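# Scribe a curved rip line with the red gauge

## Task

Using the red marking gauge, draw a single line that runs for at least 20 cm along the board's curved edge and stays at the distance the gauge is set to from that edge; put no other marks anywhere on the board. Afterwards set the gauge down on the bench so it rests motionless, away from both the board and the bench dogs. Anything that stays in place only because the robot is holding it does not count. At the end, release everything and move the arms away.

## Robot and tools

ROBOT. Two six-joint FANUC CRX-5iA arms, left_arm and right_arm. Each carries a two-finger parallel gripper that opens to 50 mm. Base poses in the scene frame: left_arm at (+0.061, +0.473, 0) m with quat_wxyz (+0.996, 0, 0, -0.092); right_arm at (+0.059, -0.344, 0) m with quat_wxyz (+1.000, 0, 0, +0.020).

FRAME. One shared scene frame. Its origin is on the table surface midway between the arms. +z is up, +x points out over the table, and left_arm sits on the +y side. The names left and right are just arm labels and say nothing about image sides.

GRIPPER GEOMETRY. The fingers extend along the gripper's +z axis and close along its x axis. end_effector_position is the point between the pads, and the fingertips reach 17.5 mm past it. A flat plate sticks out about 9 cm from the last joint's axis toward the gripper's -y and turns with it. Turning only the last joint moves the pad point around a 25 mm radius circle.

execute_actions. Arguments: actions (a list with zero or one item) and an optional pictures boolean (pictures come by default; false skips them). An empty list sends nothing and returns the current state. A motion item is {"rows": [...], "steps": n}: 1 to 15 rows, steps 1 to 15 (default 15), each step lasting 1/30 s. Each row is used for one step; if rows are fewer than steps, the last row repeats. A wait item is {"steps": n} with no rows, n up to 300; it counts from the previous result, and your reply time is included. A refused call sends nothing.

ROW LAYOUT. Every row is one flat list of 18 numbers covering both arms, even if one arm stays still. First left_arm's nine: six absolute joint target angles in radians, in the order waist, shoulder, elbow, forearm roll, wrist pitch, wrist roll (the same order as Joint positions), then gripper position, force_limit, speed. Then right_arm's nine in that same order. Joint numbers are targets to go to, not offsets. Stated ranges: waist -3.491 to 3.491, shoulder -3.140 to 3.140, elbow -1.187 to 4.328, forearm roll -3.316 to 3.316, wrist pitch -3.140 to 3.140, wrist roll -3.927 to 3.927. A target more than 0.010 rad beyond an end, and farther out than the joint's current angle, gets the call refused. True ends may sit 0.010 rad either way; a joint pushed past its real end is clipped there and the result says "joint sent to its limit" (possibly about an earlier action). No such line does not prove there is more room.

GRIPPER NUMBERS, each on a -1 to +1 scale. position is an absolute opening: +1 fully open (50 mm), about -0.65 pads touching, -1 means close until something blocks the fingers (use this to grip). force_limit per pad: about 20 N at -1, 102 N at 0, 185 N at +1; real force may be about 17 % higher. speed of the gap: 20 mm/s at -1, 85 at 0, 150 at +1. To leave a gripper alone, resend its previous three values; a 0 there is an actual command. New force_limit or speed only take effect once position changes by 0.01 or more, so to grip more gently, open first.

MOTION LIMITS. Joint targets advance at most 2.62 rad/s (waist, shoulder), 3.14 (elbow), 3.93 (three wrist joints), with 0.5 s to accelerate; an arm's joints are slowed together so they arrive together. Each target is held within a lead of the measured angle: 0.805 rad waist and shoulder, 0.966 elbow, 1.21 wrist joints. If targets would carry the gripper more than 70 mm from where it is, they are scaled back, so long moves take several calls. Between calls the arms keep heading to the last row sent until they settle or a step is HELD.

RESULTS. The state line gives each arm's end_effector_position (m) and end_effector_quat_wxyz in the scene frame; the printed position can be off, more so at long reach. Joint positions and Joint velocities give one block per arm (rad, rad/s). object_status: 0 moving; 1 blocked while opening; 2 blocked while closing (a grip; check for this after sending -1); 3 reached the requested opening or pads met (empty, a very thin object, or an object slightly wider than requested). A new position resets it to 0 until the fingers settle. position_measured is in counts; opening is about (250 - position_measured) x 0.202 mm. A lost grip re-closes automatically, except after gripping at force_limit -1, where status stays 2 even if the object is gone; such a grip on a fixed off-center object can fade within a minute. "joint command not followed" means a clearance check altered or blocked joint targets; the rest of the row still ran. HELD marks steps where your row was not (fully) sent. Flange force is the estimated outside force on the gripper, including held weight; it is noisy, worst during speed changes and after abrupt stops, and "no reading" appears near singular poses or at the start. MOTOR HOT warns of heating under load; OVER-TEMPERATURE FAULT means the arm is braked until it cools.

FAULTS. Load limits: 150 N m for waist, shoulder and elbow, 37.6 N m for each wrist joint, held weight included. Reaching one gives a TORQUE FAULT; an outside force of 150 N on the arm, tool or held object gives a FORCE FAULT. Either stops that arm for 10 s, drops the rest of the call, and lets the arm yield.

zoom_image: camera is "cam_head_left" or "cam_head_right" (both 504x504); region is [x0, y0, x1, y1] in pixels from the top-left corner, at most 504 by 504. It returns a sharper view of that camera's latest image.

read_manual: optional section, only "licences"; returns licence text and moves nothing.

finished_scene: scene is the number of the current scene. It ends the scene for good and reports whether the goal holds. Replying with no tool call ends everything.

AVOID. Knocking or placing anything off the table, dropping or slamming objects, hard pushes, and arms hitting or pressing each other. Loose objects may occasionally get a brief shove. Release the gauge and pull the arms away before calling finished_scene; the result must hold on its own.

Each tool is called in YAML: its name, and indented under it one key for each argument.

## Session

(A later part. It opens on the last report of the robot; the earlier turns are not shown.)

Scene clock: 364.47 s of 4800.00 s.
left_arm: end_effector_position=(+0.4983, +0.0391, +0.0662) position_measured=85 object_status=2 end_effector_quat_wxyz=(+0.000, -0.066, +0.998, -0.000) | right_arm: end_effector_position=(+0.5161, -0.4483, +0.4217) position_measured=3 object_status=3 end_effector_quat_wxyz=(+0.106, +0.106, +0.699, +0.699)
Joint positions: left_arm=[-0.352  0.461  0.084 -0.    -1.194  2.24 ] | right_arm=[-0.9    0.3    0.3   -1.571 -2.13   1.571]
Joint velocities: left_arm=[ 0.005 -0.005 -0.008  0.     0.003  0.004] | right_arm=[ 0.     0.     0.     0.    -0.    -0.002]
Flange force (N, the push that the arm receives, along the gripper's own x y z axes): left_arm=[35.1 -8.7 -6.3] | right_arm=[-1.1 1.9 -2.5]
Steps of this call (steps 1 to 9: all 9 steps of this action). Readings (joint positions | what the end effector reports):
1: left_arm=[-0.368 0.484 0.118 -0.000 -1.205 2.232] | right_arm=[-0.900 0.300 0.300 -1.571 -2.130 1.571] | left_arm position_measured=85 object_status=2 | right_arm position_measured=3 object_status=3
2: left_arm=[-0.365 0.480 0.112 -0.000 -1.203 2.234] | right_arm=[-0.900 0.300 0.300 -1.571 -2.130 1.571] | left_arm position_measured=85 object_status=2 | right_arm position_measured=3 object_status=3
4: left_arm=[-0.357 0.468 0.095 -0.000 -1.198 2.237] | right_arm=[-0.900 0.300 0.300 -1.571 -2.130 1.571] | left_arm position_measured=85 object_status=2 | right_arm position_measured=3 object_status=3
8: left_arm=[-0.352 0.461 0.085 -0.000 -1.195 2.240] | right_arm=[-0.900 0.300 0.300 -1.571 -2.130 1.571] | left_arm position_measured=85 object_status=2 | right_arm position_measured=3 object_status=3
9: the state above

Back off 0.5 mm, down 0.2 mm.

execute_actions:
  actions:
    - {"rows":[[-0.336,0.4358,0.0478,0,-1.1828,2.2477,-1,-0.3,-0.9,-0.9,0.3,0.3,-1.5708,-2.13,1.5708,1,-0.5,0]],"steps":9}
  pictures: false

execute_actions:
  actions:
    - {"rows":[[-0.3195,0.4118,0.0134,0,-1.1724,2.2549,-1,-0.3,-0.9,-0.9,0.3,0.3,-1.5708,-2.13,1.5708,1,-0.5,0]],"steps":9}
  pictures: false

execute_actions:
  actions:
    - {"rows":[[-0.3028,0.3877,-0.0207,0,-1.1624,2.262,-1,-0.3,-0.9,-0.9,0.3,0.3,-1.5708,-2.13,1.5708,1,-0.5,0]],"steps":9}
  pictures: false

execute_actions:
  actions:
    - {"rows":[[-0.2894,0.3683,-0.0479,0,-1.1546,2.2676,-1,-0.3,-0.9,-0.9,0.3,0.3,-1.5708,-2.13,1.5708,1,-0.5,0]],"steps":10}

zoom_image:
  camera: "cam_head_right"
  region: [170,150,340,290]

Scene clock: 379.60 s of 4800.00 s.
left_arm: end_effector_position=(+0.4960, +0.0516, +0.0660) position_measured=85 object_status=2 end_effector_quat_wxyz=(+0.000, -0.078, +0.997, -0.000) | right_arm: end_effector_position=(+0.5161, -0.4483, +0.4217) position_measured=3 object_status=3 end_effector_quat_wxyz=(+0.106, +0.106, +0.699, +0.699)
Joint positions: left_arm=[-0.336  0.436  0.049 -0.    -1.183  2.248] | right_arm=[-0.9    0.3    0.3   -1.571 -2.13   1.571]
Joint velocities: left_arm=[ 0.002 -0.005 -0.01   0.     0.003  0.003] | right_arm=[-0.001 -0.    -0.     0.     0.001 -0.   ]
Flange force (N, the push that the arm receives, along the gripper's own x y z axes): left_arm=[19.6 -8.6 -8.1] | right_arm=[-1.4 2.4 -2.3]
Steps of this call (steps 1 to 15: the robot went on to your last target; steps 16 to 90: nothing new was sent; then 11.83 s passed at rest; steps 91 to 99: all 9 steps of this action). Readings (joint positions | what the end effector reports):
91: left_arm=[-0.352 0.460 0.083 -0.000 -1.194 2.240] | right_arm=[-0.900 0.300 0.300 -1.571 -2.130 1.571] | left_arm position_measured=85 object_status=2 | right_arm position_measured=3 object_status=3
92: left_arm=[-0.349 0.456 0.077 -0.000 -1.192 2.241] | right_arm=[-0.900 0.300 0.300 -1.571 -2.130 1.571] | left_arm position_measured=85 object_status=2 | right_arm position_measured=3 object_status=3
94: left_arm=[-0.341 0.443 0.059 -0.000 -1.186 2.245] | right_arm=[-0.900 0.300 0.300 -1.571 -2.130 1.571] | left_arm position_measured=85 object_status=2 | right_arm position_measured=3 object_status=3
98: left_arm=[-0.336 0.436 0.049 -0.000 -1.183 2.247] | right_arm=[-0.900 0.300 0.300 -1.571 -2.130 1.571] | left_arm position_measured=85 object_status=2 | right_arm position_measured=3 object_status=3
99: the state above

Scene clock: 379.90 s of 4800.00 s.
left_arm: end_effector_position=(+0.4936, +0.0640, +0.0659) position_measured=85 object_status=2 end_effector_quat_wxyz=(+0.000, -0.090, +0.996, -0.000) | right_arm: end_effector_position=(+0.5161, -0.4483, +0.4217) position_measured=3 object_status=3 end_effector_quat_wxyz=(+0.106, +0.106, +0.699, +0.699)
Joint positions: left_arm=[-0.32   0.412  0.014 -0.    -1.173  2.255] | right_arm=[-0.9    0.3    0.3   -1.571 -2.13   1.571]
Joint velocities: left_arm=[ 0.005 -0.005 -0.009  0.     0.002  0.003] | right_arm=[-0.001  0.     0.     0.     0.001 -0.002]
Flange force (N, the push that the arm receives, along the gripper's own x y z axes): left_arm=[13.3 -6.8 -9.8] | right_arm=[-0.9 1.2 -1.7]
Steps of this call (steps 1 to 9: all 9 steps of this action). Readings (joint positions | what the end effector reports):
1: left_arm=[-0.336 0.436 0.048 -0.000 -1.183 2.248] | right_arm=[-0.900 0.300 0.300 -1.571 -2.130 1.571] | left_arm position_measured=85 object_status=2 | right_arm position_measured=3 object_status=3
2: left_arm=[-0.333 0.432 0.042 -0.000 -1.181 2.249] | right_arm=[-0.900 0.300 0.300 -1.571 -2.130 1.571] | left_arm position_measured=85 object_status=2 | right_arm position_measured=3 object_status=3
4: left_arm=[-0.324 0.419 0.024 -0.000 -1.176 2.253] | right_arm=[-0.900 0.300 0.300 -1.571 -2.130 1.571] | left_arm position_measured=85 object_status=2 | right_arm position_measured=3 object_status=3
8: left_arm=[-0.320 0.413 0.014 -0.000 -1.173 2.255] | right_arm=[-0.900 0.300 0.300 -1.571 -2.130 1.571] | left_arm position_measured=85 object_status=2 | right_arm position_measured=3 object_status=3
9: the state above

Scene clock: 380.20 s of 4800.00 s.
left_arm: end_effector_position=(+0.4911, +0.0764, +0.0658) position_measured=85 object_status=2 end_effector_quat_wxyz=(+0.000, -0.102, +0.995, -0.000) | right_arm: end_effector_position=(+0.5161, -0.4483, +0.4217) position_measured=3 object_status=3 end_effector_quat_wxyz=(+0.106, +0.106, +0.699, +0.699)
Joint positions: left_arm=[-0.303  0.388 -0.02  -0.    -1.163  2.262] | right_arm=[-0.9    0.3    0.3   -1.571 -2.13   1.571]
Joint velocities: left_arm=[ 0.006 -0.007 -0.01   0.001  0.002  0.001] | right_arm=[-0.    -0.001 -0.     0.001  0.    -0.   ]
Flange force (N, the push that the arm receives, along the gripper's own x y z axes): left_arm=[14.9 -2.5 -7.8] | right_arm=[0.3 2.3 -1.5]
Steps of this call (steps 1 to 9: all 9 steps of this action). Readings (joint positions | what the end effector reports):
1: left_arm=[-0.319 0.412 0.013 -0.000 -1.172 2.255] | right_arm=[-0.900 0.300 0.300 -1.571 -2.130 1.571] | left_arm position_measured=85 object_status=2 | right_arm position_measured=3 object_status=3
2: left_arm=[-0.317 0.407 0.007 -0.000 -1.170 2.256] | right_arm=[-0.900 0.300 0.300 -1.571 -2.130 1.571] | left_arm position_measured=85 object_status=2 | right_arm position_measured=3 object_status=3
4: left_arm=[-0.308 0.395 -0.010 -0.000 -1.166 2.260] | right_arm=[-0.900 0.300 0.300 -1.571 -2.130 1.571] | left_arm position_measured=85 object_status=2 | right_arm position_measured=3 object_status=3
8: left_arm=[-0.303 0.388 -0.020 -0.000 -1.163 2.262] | right_arm=[-0.900 0.300 0.300 -1.571 -2.130 1.571] | left_arm position_measured=85 object_status=2 | right_arm position_measured=3 object_status=3
9: the state above

Scene clock: 380.53 s of 4800.00 s.
left_arm: end_effector_position=(+0.4887, +0.0863, +0.0657) position_measured=85 object_status=2 end_effector_quat_wxyz=(+0.000, -0.111, +0.994, -0.000) | right_arm: end_effector_position=(+0.5161, -0.4483, +0.4217) position_measured=3 object_status=3 end_effector_quat_wxyz=(+0.106, +0.106, +0.699, +0.699)
Joint positions: left_arm=[-0.29   0.369 -0.048 -0.    -1.155  2.268] | right_arm=[-0.9    0.3    0.3   -1.571 -2.13   1.571]
Joint velocities: left_arm=[ 0.002 -0.003 -0.003 -0.001  0.001  0.   ] | right_arm=[ 0. -0.  0.  0. -0.  0.]
Flange force (N, the push that the arm receives, along the gripper's own x y z axes): left_arm=[7.5 -3.4 -10.4] | right_arm=[-2.4 1.8 -2.6]
Steps of this call (steps 1 to 10: all 10 steps of this action). Readings (joint positions | what the end effector reports):
1: left_arm=[-0.303 0.387 -0.021 -0.000 -1.162 2.262] | right_arm=[-0.900 0.300 0.300 -1.571 -2.130 1.571] | left_arm position_measured=85 object_status=2 | right_arm position_measured=3 object_status=3
2: left_arm=[-0.300 0.383 -0.027 -0.000 -1.161 2.263] | right_arm=[-0.900 0.300 0.300 -1.571 -2.130 1.571] | left_arm position_measured=85 object_status=2 | right_arm position_measured=3 object_status=3
4: left_arm=[-0.293 0.374 -0.040 -0.000 -1.157 2.266] | right_arm=[-0.900 0.300 0.300 -1.571 -2.130 1.571] | left_arm position_measured=85 object_status=2 | right_arm position_measured=3 object_status=3
8: left_arm=[-0.290 0.369 -0.047 -0.000 -1.155 2.267] | right_arm=[-0.900 0.300 0.300 -1.571 -2.130 1.571] | left_arm position_measured=85 object_status=2 | right_arm position_measured=3 object_status=3
10: the state above

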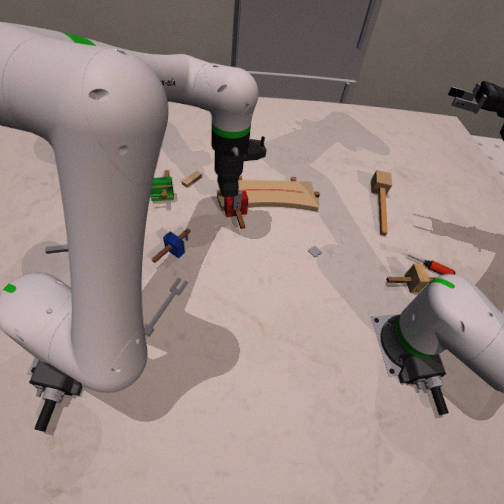

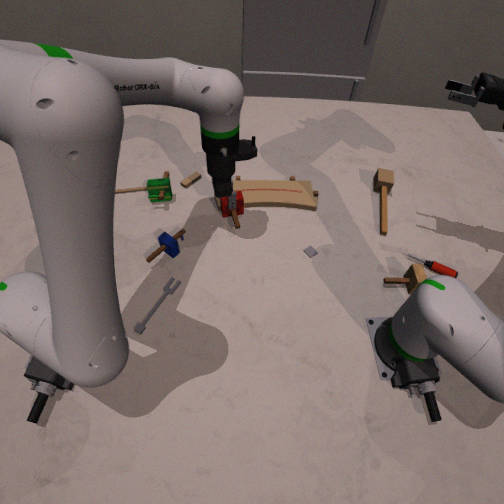

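Region (170, 150, 340, 290) of cam_head_right's 504x504 image, scaled by 2.965, with more detail than that image has; it fills the top 415 rows of this view, and the rest is white.

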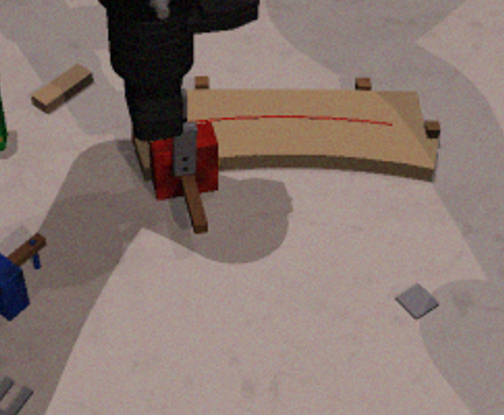

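execute_actions:
  actions:
    - {"rows":[[-0.2894,0.3483,-0.0199,0,-1.2026,2.2676,-1,-0.3,-0.9,-0.9,0.3,0.3,-1.5708,-2.13,1.5708,1,-0.5,0]],"steps":10}
  pictures: false

execute_actions:
  actions:
    - {"rows":[[-0.472,0.0236,-0.4003,0,-1.1469,2.227,-1,-0.3,-0.9,-0.9,0.3,0.3,-1.5708,-2.13,1.5708,1,-0.5,0]]}
  pictures: false

execute_actions:
  actions:
    - {"steps":12}
  pictures: false

execute_actions:
  actions:
    - {"rows":[[-0.472,0.0541,-0.4358,0,-1.0809,2.227,-1,-0.3,-0.9,-0.9,0.3,0.3,-1.5708,-2.13,1.5708,1,-0.5,0]]}
  pictures: false

execute_actions:
  actions:
    - {"rows":[[-0.472,0.0567,-0.4384,0,-1.0757,2.227,-1,-0.3,-0.9,-0.9,0.3,0.3,-1.5708,-2.13,1.5708,1,-0.5,0]],"steps":8}

zoom_image:
  camera: "cam_head_left"
  region: [170,150,340,290]

Scene clock: 398.87 s of 4800.00 s.
left_arm: end_effector_position=(+0.4888, +0.0864, +0.0873) position_measured=85 object_status=2 end_effector_quat_wxyz=(-0.000, -0.112, +0.994, +0.000) | right_arm: end_effector_position=(+0.5161, -0.4483, +0.4217) position_measured=3 object_status=3 end_effector_quat_wxyz=(+0.106, +0.106, +0.699, +0.699)
Joint positions: left_arm=[-0.289  0.349 -0.02  -0.    -1.202  2.268] | right_arm=[-0.9    0.3    0.3   -1.571 -2.13   1.571]
Joint velocities: left_arm=[-0.002 -0.005  0.005  0.    -0.008 -0.   ] | right_arm=[ 0.     0.    -0.001  0.    -0.001 -0.001]
Flange force (N, the push that the arm receives, along the gripper's own x y z axes): left_arm=[2.6 4.9 3.7] | right_arm=[-2.0 2.7 -2.4]
Steps of this call (steps 1 to 15: the robot went on to your last target; steps 16 to 90: nothing new was sent; then 15.00 s passed at rest; steps 91 to 100: all 10 steps of this action). Readings (joint positions | what the end effector reports):
91: left_arm=[-0.289 0.368 -0.048 -0.000 -1.155 2.268] | right_arm=[-0.900 0.300 0.300 -1.571 -2.130 1.571] | left_arm position_measured=85 object_status=2 | right_arm position_measured=3 object_status=3
92: left_arm=[-0.289 0.365 -0.044 -0.000 -1.163 2.268] | right_arm=[-0.900 0.300 0.300 -1.571 -2.130 1.571] | left_arm position_measured=85 object_status=2 | right_arm position_measured=3 object_status=3
94: left_arm=[-0.289 0.355 -0.029 -0.000 -1.187 2.268] | right_arm=[-0.900 0.300 0.300 -1.571 -2.130 1.571] | left_arm position_measured=85 object_status=2 | right_arm position_measured=3 object_status=3
98: left_arm=[-0.289 0.349 -0.021 -0.000 -1.201 2.268] | right_arm=[-0.900 0.300 0.300 -1.571 -2.130 1.571] | left_arm position_measured=85 object_status=2 | right_arm position_measured=3 object_status=3
100: the state above

Scene clock: 399.37 s of 4800.00 s.
left_arm: end_effector_position=(+0.3256, +0.0946, +0.0922) position_measured=85 object_status=2 end_effector_quat_wxyz=(+0.000, -0.016, +1.000, -0.000) | right_arm: end_effector_position=(+0.5161, -0.4483, +0.4217) position_measured=3 object_status=3 end_effector_quat_wxyz=(+0.106, +0.106, +0.699, +0.699)
Joint positions: left_arm=[-0.447  0.069 -0.347 -0.    -1.154  2.233] | right_arm=[-0.9    0.3    0.3   -1.571 -2.13   1.571]
Joint velocities: left_arm=[-0.305 -0.54  -0.633 -0.001  0.088 -0.069] | right_arm=[-0.     0.001  0.    -0.    -0.     0.001]
Flange force (N, the push that the arm receives, along the gripper's own x y z axes): left_arm=[19.4 11.4 -1.4] | right_arm=[-2.2 2.0 -3.3]
Steps of this call (steps 1 to 15: all 15 steps of this action). Readings (joint positions | what the end effector reports):
1: left_arm=[-0.289 0.348 -0.021 -0.000 -1.202 2.268] | right_arm=[-0.900 0.300 0.300 -1.571 -2.130 1.571] | left_arm position_measured=85 object_status=2 | right_arm position_measured=3 object_status=3
2: left_arm=[-0.292 0.343 -0.026 -0.000 -1.201 2.267] | right_arm=[-0.900 0.300 0.300 -1.571 -2.130 1.571] | left_arm position_measured=85 object_status=2 | right_arm position_measured=3 object_status=3
4: left_arm=[-0.307 0.317 -0.057 -0.000 -1.195 2.264] | right_arm=[-0.900 0.300 0.300 -1.571 -2.130 1.571] | left_arm position_measured=85 object_status=2 | right_arm position_measured=3 object_status=3
8: left_arm=[-0.360 0.223 -0.166 -0.000 -1.180 2.252] | right_arm=[-0.900 0.300 0.300 -1.571 -2.130 1.571] | left_arm position_measured=85 object_status=2 | right_arm position_measured=3 object_status=3
15: the state above

Scene clock: 399.77 s of 4800.00 s.
left_arm: end_effector_position=(+0.2999, +0.1002, +0.0900) position_measured=85 object_status=2 end_effector_quat_wxyz=(+0.000, -0.000, +1.000, +0.000) | right_arm: end_effector_position=(+0.5161, -0.4483, +0.4217) position_measured=3 object_status=3 end_effector_quat_wxyz=(+0.106, +0.106, +0.699, +0.699)
Joint positions: left_arm=[-0.472  0.024 -0.4   -0.    -1.147  2.227] | right_arm=[-0.9    0.3    0.3   -1.571 -2.13   1.571]
Joint velocities: left_arm=[-0.001 -0.001 -0.     0.     0.    -0.002] | right_arm=[ 0.    -0.    -0.     0.    -0.002 -0.   ]
Flange force (N, the push that the arm receives, along the gripper's own x y z axes): left_arm=[3.8 5.5 2.6] | right_arm=[-0.4 2.0 -1.7]
Steps of this call (steps 1 to 12: the robot went on to your last target). Readings (joint positions | what the end effector reports):
1: left_arm=[-0.456 0.052 -0.367 -0.000 -1.152 2.231] | right_arm=[-0.900 0.300 0.300 -1.571 -2.130 1.571] | left_arm position_measured=85 object_status=2 | right_arm position_measured=3 object_status=3
2: left_arm=[-0.463 0.040 -0.381 -0.000 -1.150 2.229] | right_arm=[-0.900 0.300 0.300 -1.571 -2.130 1.571] | left_arm position_measured=85 object_status=2 | right_arm position_measured=3 object_status=3
4: left_arm=[-0.470 0.027 -0.397 -0.000 -1.147 2.227] | right_arm=[-0.900 0.300 0.300 -1.571 -2.130 1.571] | left_arm position_measured=85 object_status=2 | right_arm position_measured=3 object_status=3
8: left_arm=[-0.472 0.024 -0.400 -0.000 -1.147 2.227] | right_arm=[-0.900 0.300 0.300 -1.571 -2.130 1.571] | left_arm position_measured=85 object_status=2 | right_arm position_measured=3 object_status=3
12: the state above

Scene clock: 400.27 s of 4800.00 s.
left_arm: end_effector_position=(+0.2999, +0.1002, +0.0641) position_measured=85 object_status=2 end_effector_quat_wxyz=(+0.000, +0.000, +1.000, -0.000) | right_arm: end_effector_position=(+0.5161, -0.4483, +0.4217) position_measured=3 object_status=3 end_effector_quat_wxyz=(+0.106, +0.106, +0.699, +0.699)
Joint positions: left_arm=[-0.472  0.054 -0.436 -0.    -1.081  2.227] | right_arm=[-0.9    0.3    0.3   -1.571 -2.13   1.571]
Joint velocities: left_arm=[ 0.002  0.    -0.    -0.001  0.001  0.002] | right_arm=[ 0.     0.     0.001  0.001  0.001 -0.   ]
Flange force (N, the push that the arm receives, along the gripper's own x y z axes): left_arm=[3.1 2.0 0.8] | right_arm=[-1.2 2.3 -2.5]
Steps of this call (steps 1 to 15: all 15 steps of this action). Readings (joint positions | what the end effector reports):
1: left_arm=[-0.472 0.024 -0.401 -0.000 -1.146 2.227] | right_arm=[-0.900 0.300 0.300 -1.571 -2.130 1.571] | left_arm position_measured=85 object_status=2 | right_arm position_measured=3 object_status=3
2: left_arm=[-0.472 0.027 -0.404 -0.000 -1.139 2.227] | right_arm=[-0.900 0.300 0.300 -1.571 -2.130 1.571] | left_arm position_measured=85 object_status=2 | right_arm position_measured=3 object_status=3
4: left_arm=[-0.472 0.042 -0.422 -0.000 -1.108 2.227] | right_arm=[-0.900 0.300 0.300 -1.571 -2.130 1.571] | left_arm position_measured=85 object_status=2 | right_arm position_measured=3 object_status=3
8: left_arm=[-0.472 0.053 -0.435 -0.000 -1.083 2.227] | right_arm=[-0.900 0.300 0.300 -1.571 -2.130 1.571] | left_arm position_measured=85 object_status=2 | right_arm position_measured=3 object_status=3
15: the state above

Scene clock: 400.53 s of 4800.00 s.
left_arm: end_effector_position=(+0.2999, +0.1002, +0.0621) position_measured=85 object_status=2 end_effector_quat_wxyz=(+0.000, +0.000, +1.000, +0.000) | right_arm: end_effector_position=(+0.5161, -0.4483, +0.4217) position_measured=3 object_status=3 end_effector_quat_wxyz=(+0.106, +0.106, +0.699, +0.699)
Joint positions: left_arm=[-0.472  0.057 -0.438 -0.    -1.076  2.227] | right_arm=[-0.9    0.3    0.3   -1.571 -2.13   1.571]
Joint velocities: left_arm=[ 0.001  0.003 -0.001 -0.     0.002  0.001] | right_arm=[ 0.     0.001 -0.001 -0.002  0.001  0.001]
Flange force (N, the push that the arm receives, along the gripper's own x y z axes): left_arm=[1.7 2.0 1.9] | right_arm=[-0.9 2.1 -1.6]
Steps of this call (steps 1 to 8: all 8 steps of this action). Readings (joint positions | what the end effector reports):
1: left_arm=[-0.472 0.054 -0.436 -0.000 -1.080 2.227] | right_arm=[-0.900 0.300 0.300 -1.571 -2.130 1.571] | left_arm position_measured=85 object_status=2 | right_arm position_measured=3 object_status=3
2: left_arm=[-0.472 0.055 -0.437 -0.000 -1.079 2.227] | right_arm=[-0.900 0.300 0.300 -1.571 -2.130 1.571] | left_arm position_measured=85 object_status=2 | right_arm position_measured=3 object_status=3
4: left_arm=[-0.472 0.056 -0.438 -0.000 -1.077 2.227] | right_arm=[-0.900 0.300 0.300 -1.571 -2.130 1.571] | left_arm position_measured=85 object_status=2 | right_arm position_measured=3 object_status=3
8: the state above

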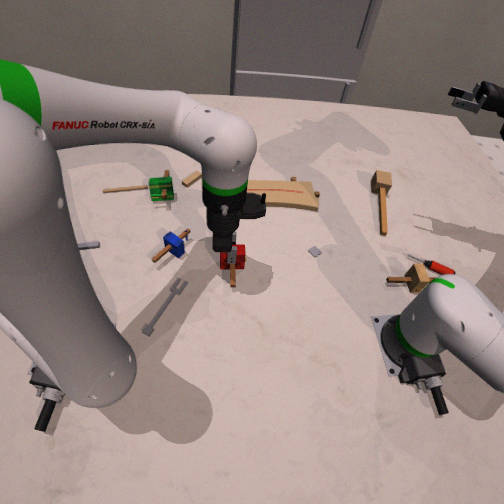

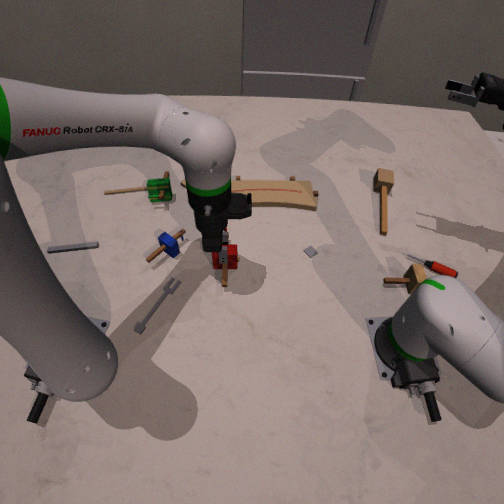

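Region (170, 150, 340, 290) of cam_head_left's 504x504 image, scaled by 2.965, with more detail than that image has; it fills the top 415 rows of this view, and the rest is white.

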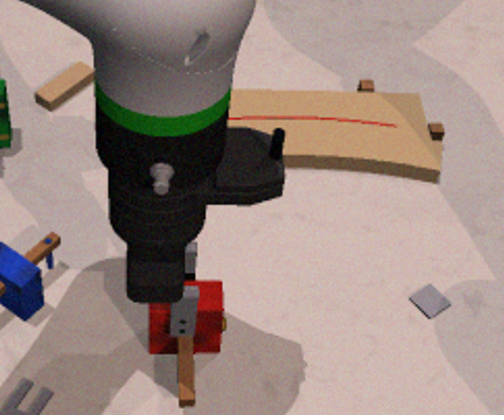

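execute_actions:
  actions:
    - {"rows":[[-0.472,0.0593,-0.441,0,-1.0705,2.227,-1,-0.3,-0.9,-0.9,0.3,0.3,-1.5708,-2.13,1.5708,1,-0.5,0]],"steps":8}
  pictures: false

Scene clock: 405.93 s of 4800.00 s.
left_arm: end_effector_position=(+0.2999, +0.1001, +0.0603) position_measured=85 object_status=2 end_effector_quat_wxyz=(+0.000, -0.000, +1.000, -0.000) | right_arm: end_effector_position=(+0.5161, -0.4483, +0.4217) position_measured=3 object_status=3 end_effector_quat_wxyz=(+0.106, +0.106, +0.699, +0.699)
Joint positions: left_arm=[-0.472  0.059 -0.441  0.    -1.071  2.227] | right_arm=[-0.9    0.3    0.3   -1.571 -2.13   1.571]
Joint velocities: left_arm=[ 0.     0.002 -0.002 -0.     0.005 -0.001] | right_arm=[-0.001 -0.    -0.     0.001  0.001  0.001]
Flange force (N, the push that the arm receives, along the gripper's own x y z axes): left_arm=[10.6 2.5 -33.3] | right_arm=[-0.9 1.3 -1.8]
Steps of this call (steps 1 to 15: the robot went on to your last target; steps 16 to 90: nothing new was sent; then 2.13 s passed at rest; steps 91 to 98: all 8 steps of this action). Readings (joint positions | what the end effector reports):
91: left_arm=[-0.472 0.057 -0.439 0.000 -1.075 2.227] | right_arm=[-0.900 0.300 0.300 -1.571 -2.130 1.571] | left_arm position_measured=85 object_status=2 | right_arm position_measured=3 object_status=3
92: left_arm=[-0.472 0.058 -0.439 0.000 -1.074 2.227] | right_arm=[-0.900 0.300 0.300 -1.571 -2.130 1.571] | left_arm position_measured=85 object_status=2 | right_arm position_measured=3 object_status=3
94: left_arm=[-0.472 0.059 -0.440 0.000 -1.072 2.227] | right_arm=[-0.900 0.300 0.300 -1.571 -2.130 1.571] | left_arm position_measured=85 object_status=2 | right_arm position_measured=3 object_status=3
98: the state above

execute_actions:
  actions:
    - {"rows":[[-0.472,0.0577,-0.4394,0,-1.0737,2.227,0.8,-0.3,-0.3,-0.9,0.3,0.3,-1.5708,-2.13,1.5708,1,-0.5,0]],"steps":12}
  pictures: false

execute_actions:
  actions:
    - {"rows":[[-0.472,-0.04,-0.28,0,-1.33,2.227,0.8,-0.3,-0.3,-0.9,0.3,0.3,-1.5708,-2.13,1.5708,1,-0.5,0]]}
  pictures: false

execute_actions:
  actions:
    - {"rows":[[0.5,-0.1,-0.2,0,-1.47,2.227,0.8,-0.3,-0.3,-0.9,0.3,0.3,-1.5708,-2.13,1.5708,1,-0.5,0]]}
  pictures: false

execute_actions:
  actions:
    - {"steps":40}

zoom_image:
  camera: "cam_head_right"
  region: [190,165,330,295]

Scene clock: 420.37 s of 4800.00 s.
left_arm: end_effector_position=(+0.2999, +0.1002, +0.0612) position_measured=32 object_status=3 end_effector_quat_wxyz=(-0.000, -0.000, +1.000, +0.000) | right_arm: end_effector_position=(+0.5161, -0.4483, +0.4217) position_measured=3 object_status=3 end_effector_quat_wxyz=(+0.106, +0.106, +0.699, +0.699)
Joint positions: left_arm=[-0.472  0.058 -0.439 -0.    -1.074  2.227] | right_arm=[-0.9    0.3    0.3   -1.571 -2.13   1.571]
Joint velocities: left_arm=[-0.    -0.002 -0.001 -0.    -0.     0.   ] | right_arm=[-0.    -0.     0.     0.001 -0.001 -0.   ]
Flange force (N, the push that the arm receives, along the gripper's own x y z axes): left_arm=[2.2 2.5 0.4] | right_arm=[0.5 1.4 -1.0]
Steps of this call (steps 1 to 15: the robot went on to your last target; steps 16 to 90: nothing new was sent; then 11.03 s passed at rest; steps 91 to 102: all 12 steps of this action). Readings (joint positions | what the end effector reports):
91: left_arm=[-0.472 0.059 -0.441 -0.001 -1.071 2.227] | right_arm=[-0.900 0.300 0.300 -1.571 -2.130 1.571] | left_arm position_measured=77 object_status=0 | right_arm position_measured=3 object_status=3
92: left_arm=[-0.472 0.059 -0.441 -0.001 -1.072 2.227] | right_arm=[-0.900 0.300 0.300 -1.571 -2.130 1.571] | left_arm position_measured=66 object_status=0 | right_arm position_measured=3 object_status=3
94: left_arm=[-0.472 0.059 -0.440 -0.001 -1.073 2.227] | right_arm=[-0.900 0.300 0.300 -1.571 -2.130 1.571] | left_arm position_measured=45 object_status=0 | right_arm position_measured=3 object_status=3
98: left_arm=[-0.472 0.058 -0.440 -0.000 -1.074 2.227] | right_arm=[-0.900 0.300 0.300 -1.571 -2.130 1.571] | left_arm position_measured=32 object_status=0 | right_arm position_measured=3 object_status=3
102: the state above

Scene clock: 420.87 s of 4800.00 s.
left_arm: end_effector_position=(+0.2998, +0.1002, +0.1640) position_measured=32 object_status=3 end_effector_quat_wxyz=(+0.000, -0.000, +1.000, -0.000) | right_arm: end_effector_position=(+0.5161, -0.4483, +0.4217) position_measured=3 object_status=3 end_effector_quat_wxyz=(+0.106, +0.106, +0.699, +0.699)
Joint positions: left_arm=[-0.472 -0.04  -0.281  0.    -1.329  2.227] | right_arm=[-0.9    0.3    0.3   -1.571 -2.13   1.571]
Joint velocities: left_arm=[-0.001 -0.005  0.009  0.001 -0.013 -0.001] | right_arm=[ 0.    -0.    -0.     0.    -0.     0.001]
Flange force (N, the push that the arm receives, along the gripper's own x y z axes): left_arm=[3.5 2.8 1.3] | right_arm=[-1.0 1.3 -1.4]
Steps of this call (steps 1 to 15: all 15 steps of this action). Readings (joint positions | what the end effector reports):
1: left_arm=[-0.472 0.057 -0.439 -0.000 -1.075 2.227] | right_arm=[-0.900 0.300 0.300 -1.571 -2.130 1.571] | left_arm position_measured=32 object_status=3 | right_arm position_measured=3 object_status=3
2: left_arm=[-0.472 0.055 -0.435 -0.000 -1.082 2.227] | right_arm=[-0.900 0.300 0.300 -1.571 -2.130 1.571] | left_arm position_measured=32 object_status=3 | right_arm position_measured=3 object_status=3
4: left_arm=[-0.472 0.040 -0.410 -0.000 -1.122 2.227] | right_arm=[-0.900 0.300 0.300 -1.571 -2.130 1.571] | left_arm position_measured=32 object_status=3 | right_arm position_measured=3 object_status=3
8: left_arm=[-0.472 -0.012 -0.326 0.000 -1.256 2.227] | right_arm=[-0.900 0.300 0.300 -1.571 -2.130 1.571] | left_arm position_measured=32 object_status=3 | right_arm position_measured=3 object_status=3
15: the state above

Scene clock: 421.37 s of 4800.00 s.
left_arm: end_effector_position=(+0.4053, +0.2011, +0.1858) position_measured=32 object_status=3 end_effector_quat_wxyz=(+0.000, -0.167, +0.986, -0.000) | right_arm: end_effector_position=(+0.5161, -0.4483, +0.4217) position_measured=3 object_status=3 end_effector_quat_wxyz=(+0.106, +0.106, +0.699, +0.699)
Joint positions: left_arm=[-0.136 -0.062 -0.25   0.    -1.382  2.227] | right_arm=[-0.9    0.3    0.3   -1.571 -2.13   1.571]
Joint velocities: left_arm=[ 0.823 -0.049  0.065 -0.001 -0.113 -0.   ] | right_arm=[ 0. -0.  0.  0. -0. -0.]
Flange force (N, the push that the arm receives, along the gripper's own x y z axes): left_arm=[0.4 -1.5 1.5] | right_arm=[-1.5 1.5 -1.7]
Steps of this call (steps 1 to 15: all 15 steps of this action). Readings (joint positions | what the end effector reports):
1: left_arm=[-0.472 -0.040 -0.280 0.000 -1.330 2.227] | right_arm=[-0.900 0.300 0.300 -1.571 -2.130 1.571] | left_arm position_measured=32 object_status=3 | right_arm position_measured=3 object_status=3
2: left_arm=[-0.467 -0.040 -0.280 0.000 -1.331 2.227] | right_arm=[-0.900 0.300 0.300 -1.571 -2.130 1.571] | left_arm position_measured=32 object_status=3 | right_arm position_measured=3 object_status=3
4: left_arm=[-0.440 -0.042 -0.277 0.000 -1.336 2.227] | right_arm=[-0.900 0.300 0.300 -1.571 -2.130 1.571] | left_arm position_measured=32 object_status=3 | right_arm position_measured=3 object_status=3
8: left_arm=[-0.332 -0.050 -0.266 0.000 -1.354 2.227] | right_arm=[-0.900 0.300 0.300 -1.571 -2.130 1.571] | left_arm position_measured=32 object_status=3 | right_arm position_measured=3 object_status=3
15: the state above

Scene clock: 422.70 s of 4800.00 s.
left_arm: end_effector_position=(+0.4901, +0.4558, +0.2220) position_measured=32 object_status=3 end_effector_quat_wxyz=(+0.000, -0.467, +0.884, -0.000) | right_arm: end_effector_position=(+0.5161, -0.4483, +0.4217) position_measured=3 object_status=3 end_effector_quat_wxyz=(+0.106, +0.106, +0.699, +0.699)
Joint positions: left_arm=[ 0.5   -0.1   -0.2    0.    -1.47   2.227] | right_arm=[-0.9    0.3    0.3   -1.571 -2.13   1.571]
Joint velocities: left_arm=[ 0.    -0.001  0.001  0.    -0.     0.   ] | right_arm=[-0.     0.    -0.     0.001  0.001  0.   ]
Flange force (N, the push that the arm receives, along the gripper's own x y z axes): left_arm=[2.3 1.2 1.6] | right_arm=[-1.4 1.6 -2.2]
Steps of this call (steps 1 to 40: the robot went on to your last target). Readings (joint positions | what the end effector reports):
1: left_arm=[-0.108 -0.064 -0.248 0.000 -1.386 2.227] | right_arm=[-0.900 0.300 0.300 -1.571 -2.130 1.571] | left_arm position_measured=32 object_status=3 | right_arm position_measured=3 object_status=3
2: left_arm=[-0.080 -0.065 -0.246 0.000 -1.390 2.227] | right_arm=[-0.900 0.300 0.300 -1.571 -2.130 1.571] | left_arm position_measured=32 object_status=3 | right_arm position_measured=3 object_status=3
4: left_arm=[-0.024 -0.069 -0.242 0.000 -1.397 2.227] | right_arm=[-0.900 0.300 0.300 -1.571 -2.130 1.571] | left_arm position_measured=32 object_status=3 | right_arm position_measured=3 object_status=3
8: left_arm=[0.088 -0.075 -0.233 0.000 -1.413 2.227] | right_arm=[-0.900 0.300 0.300 -1.571 -2.130 1.571] | left_arm position_measured=32 object_status=3 | right_arm position_measured=3 object_status=3
40: the state above

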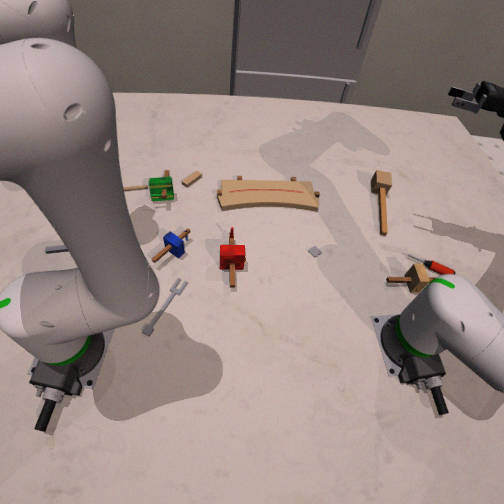

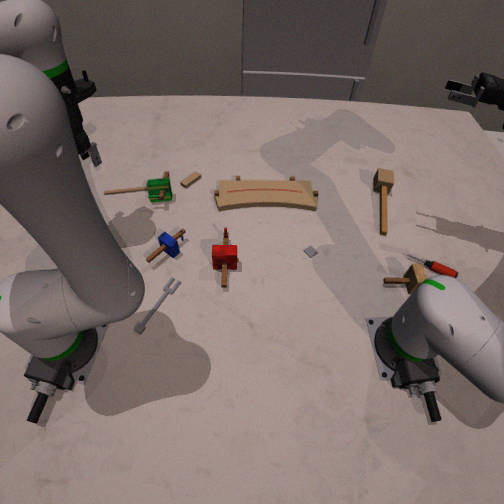

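Region (190, 165, 330, 295) of cam_head_right's 504x504 image, scaled by 3.600, with more detail than that image has; it fills the top 468 rows of this view, and the rest is white.

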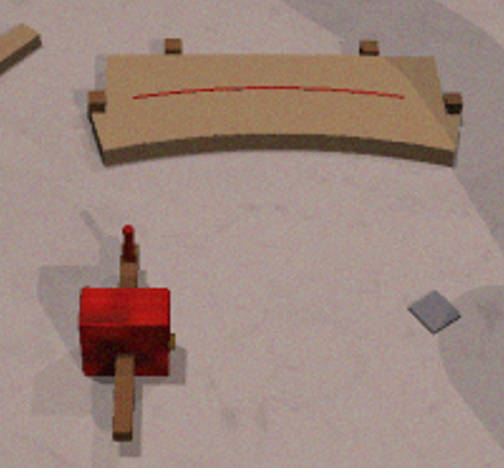

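finished_scene:
  scene: 2

The scene is finished: the task was done.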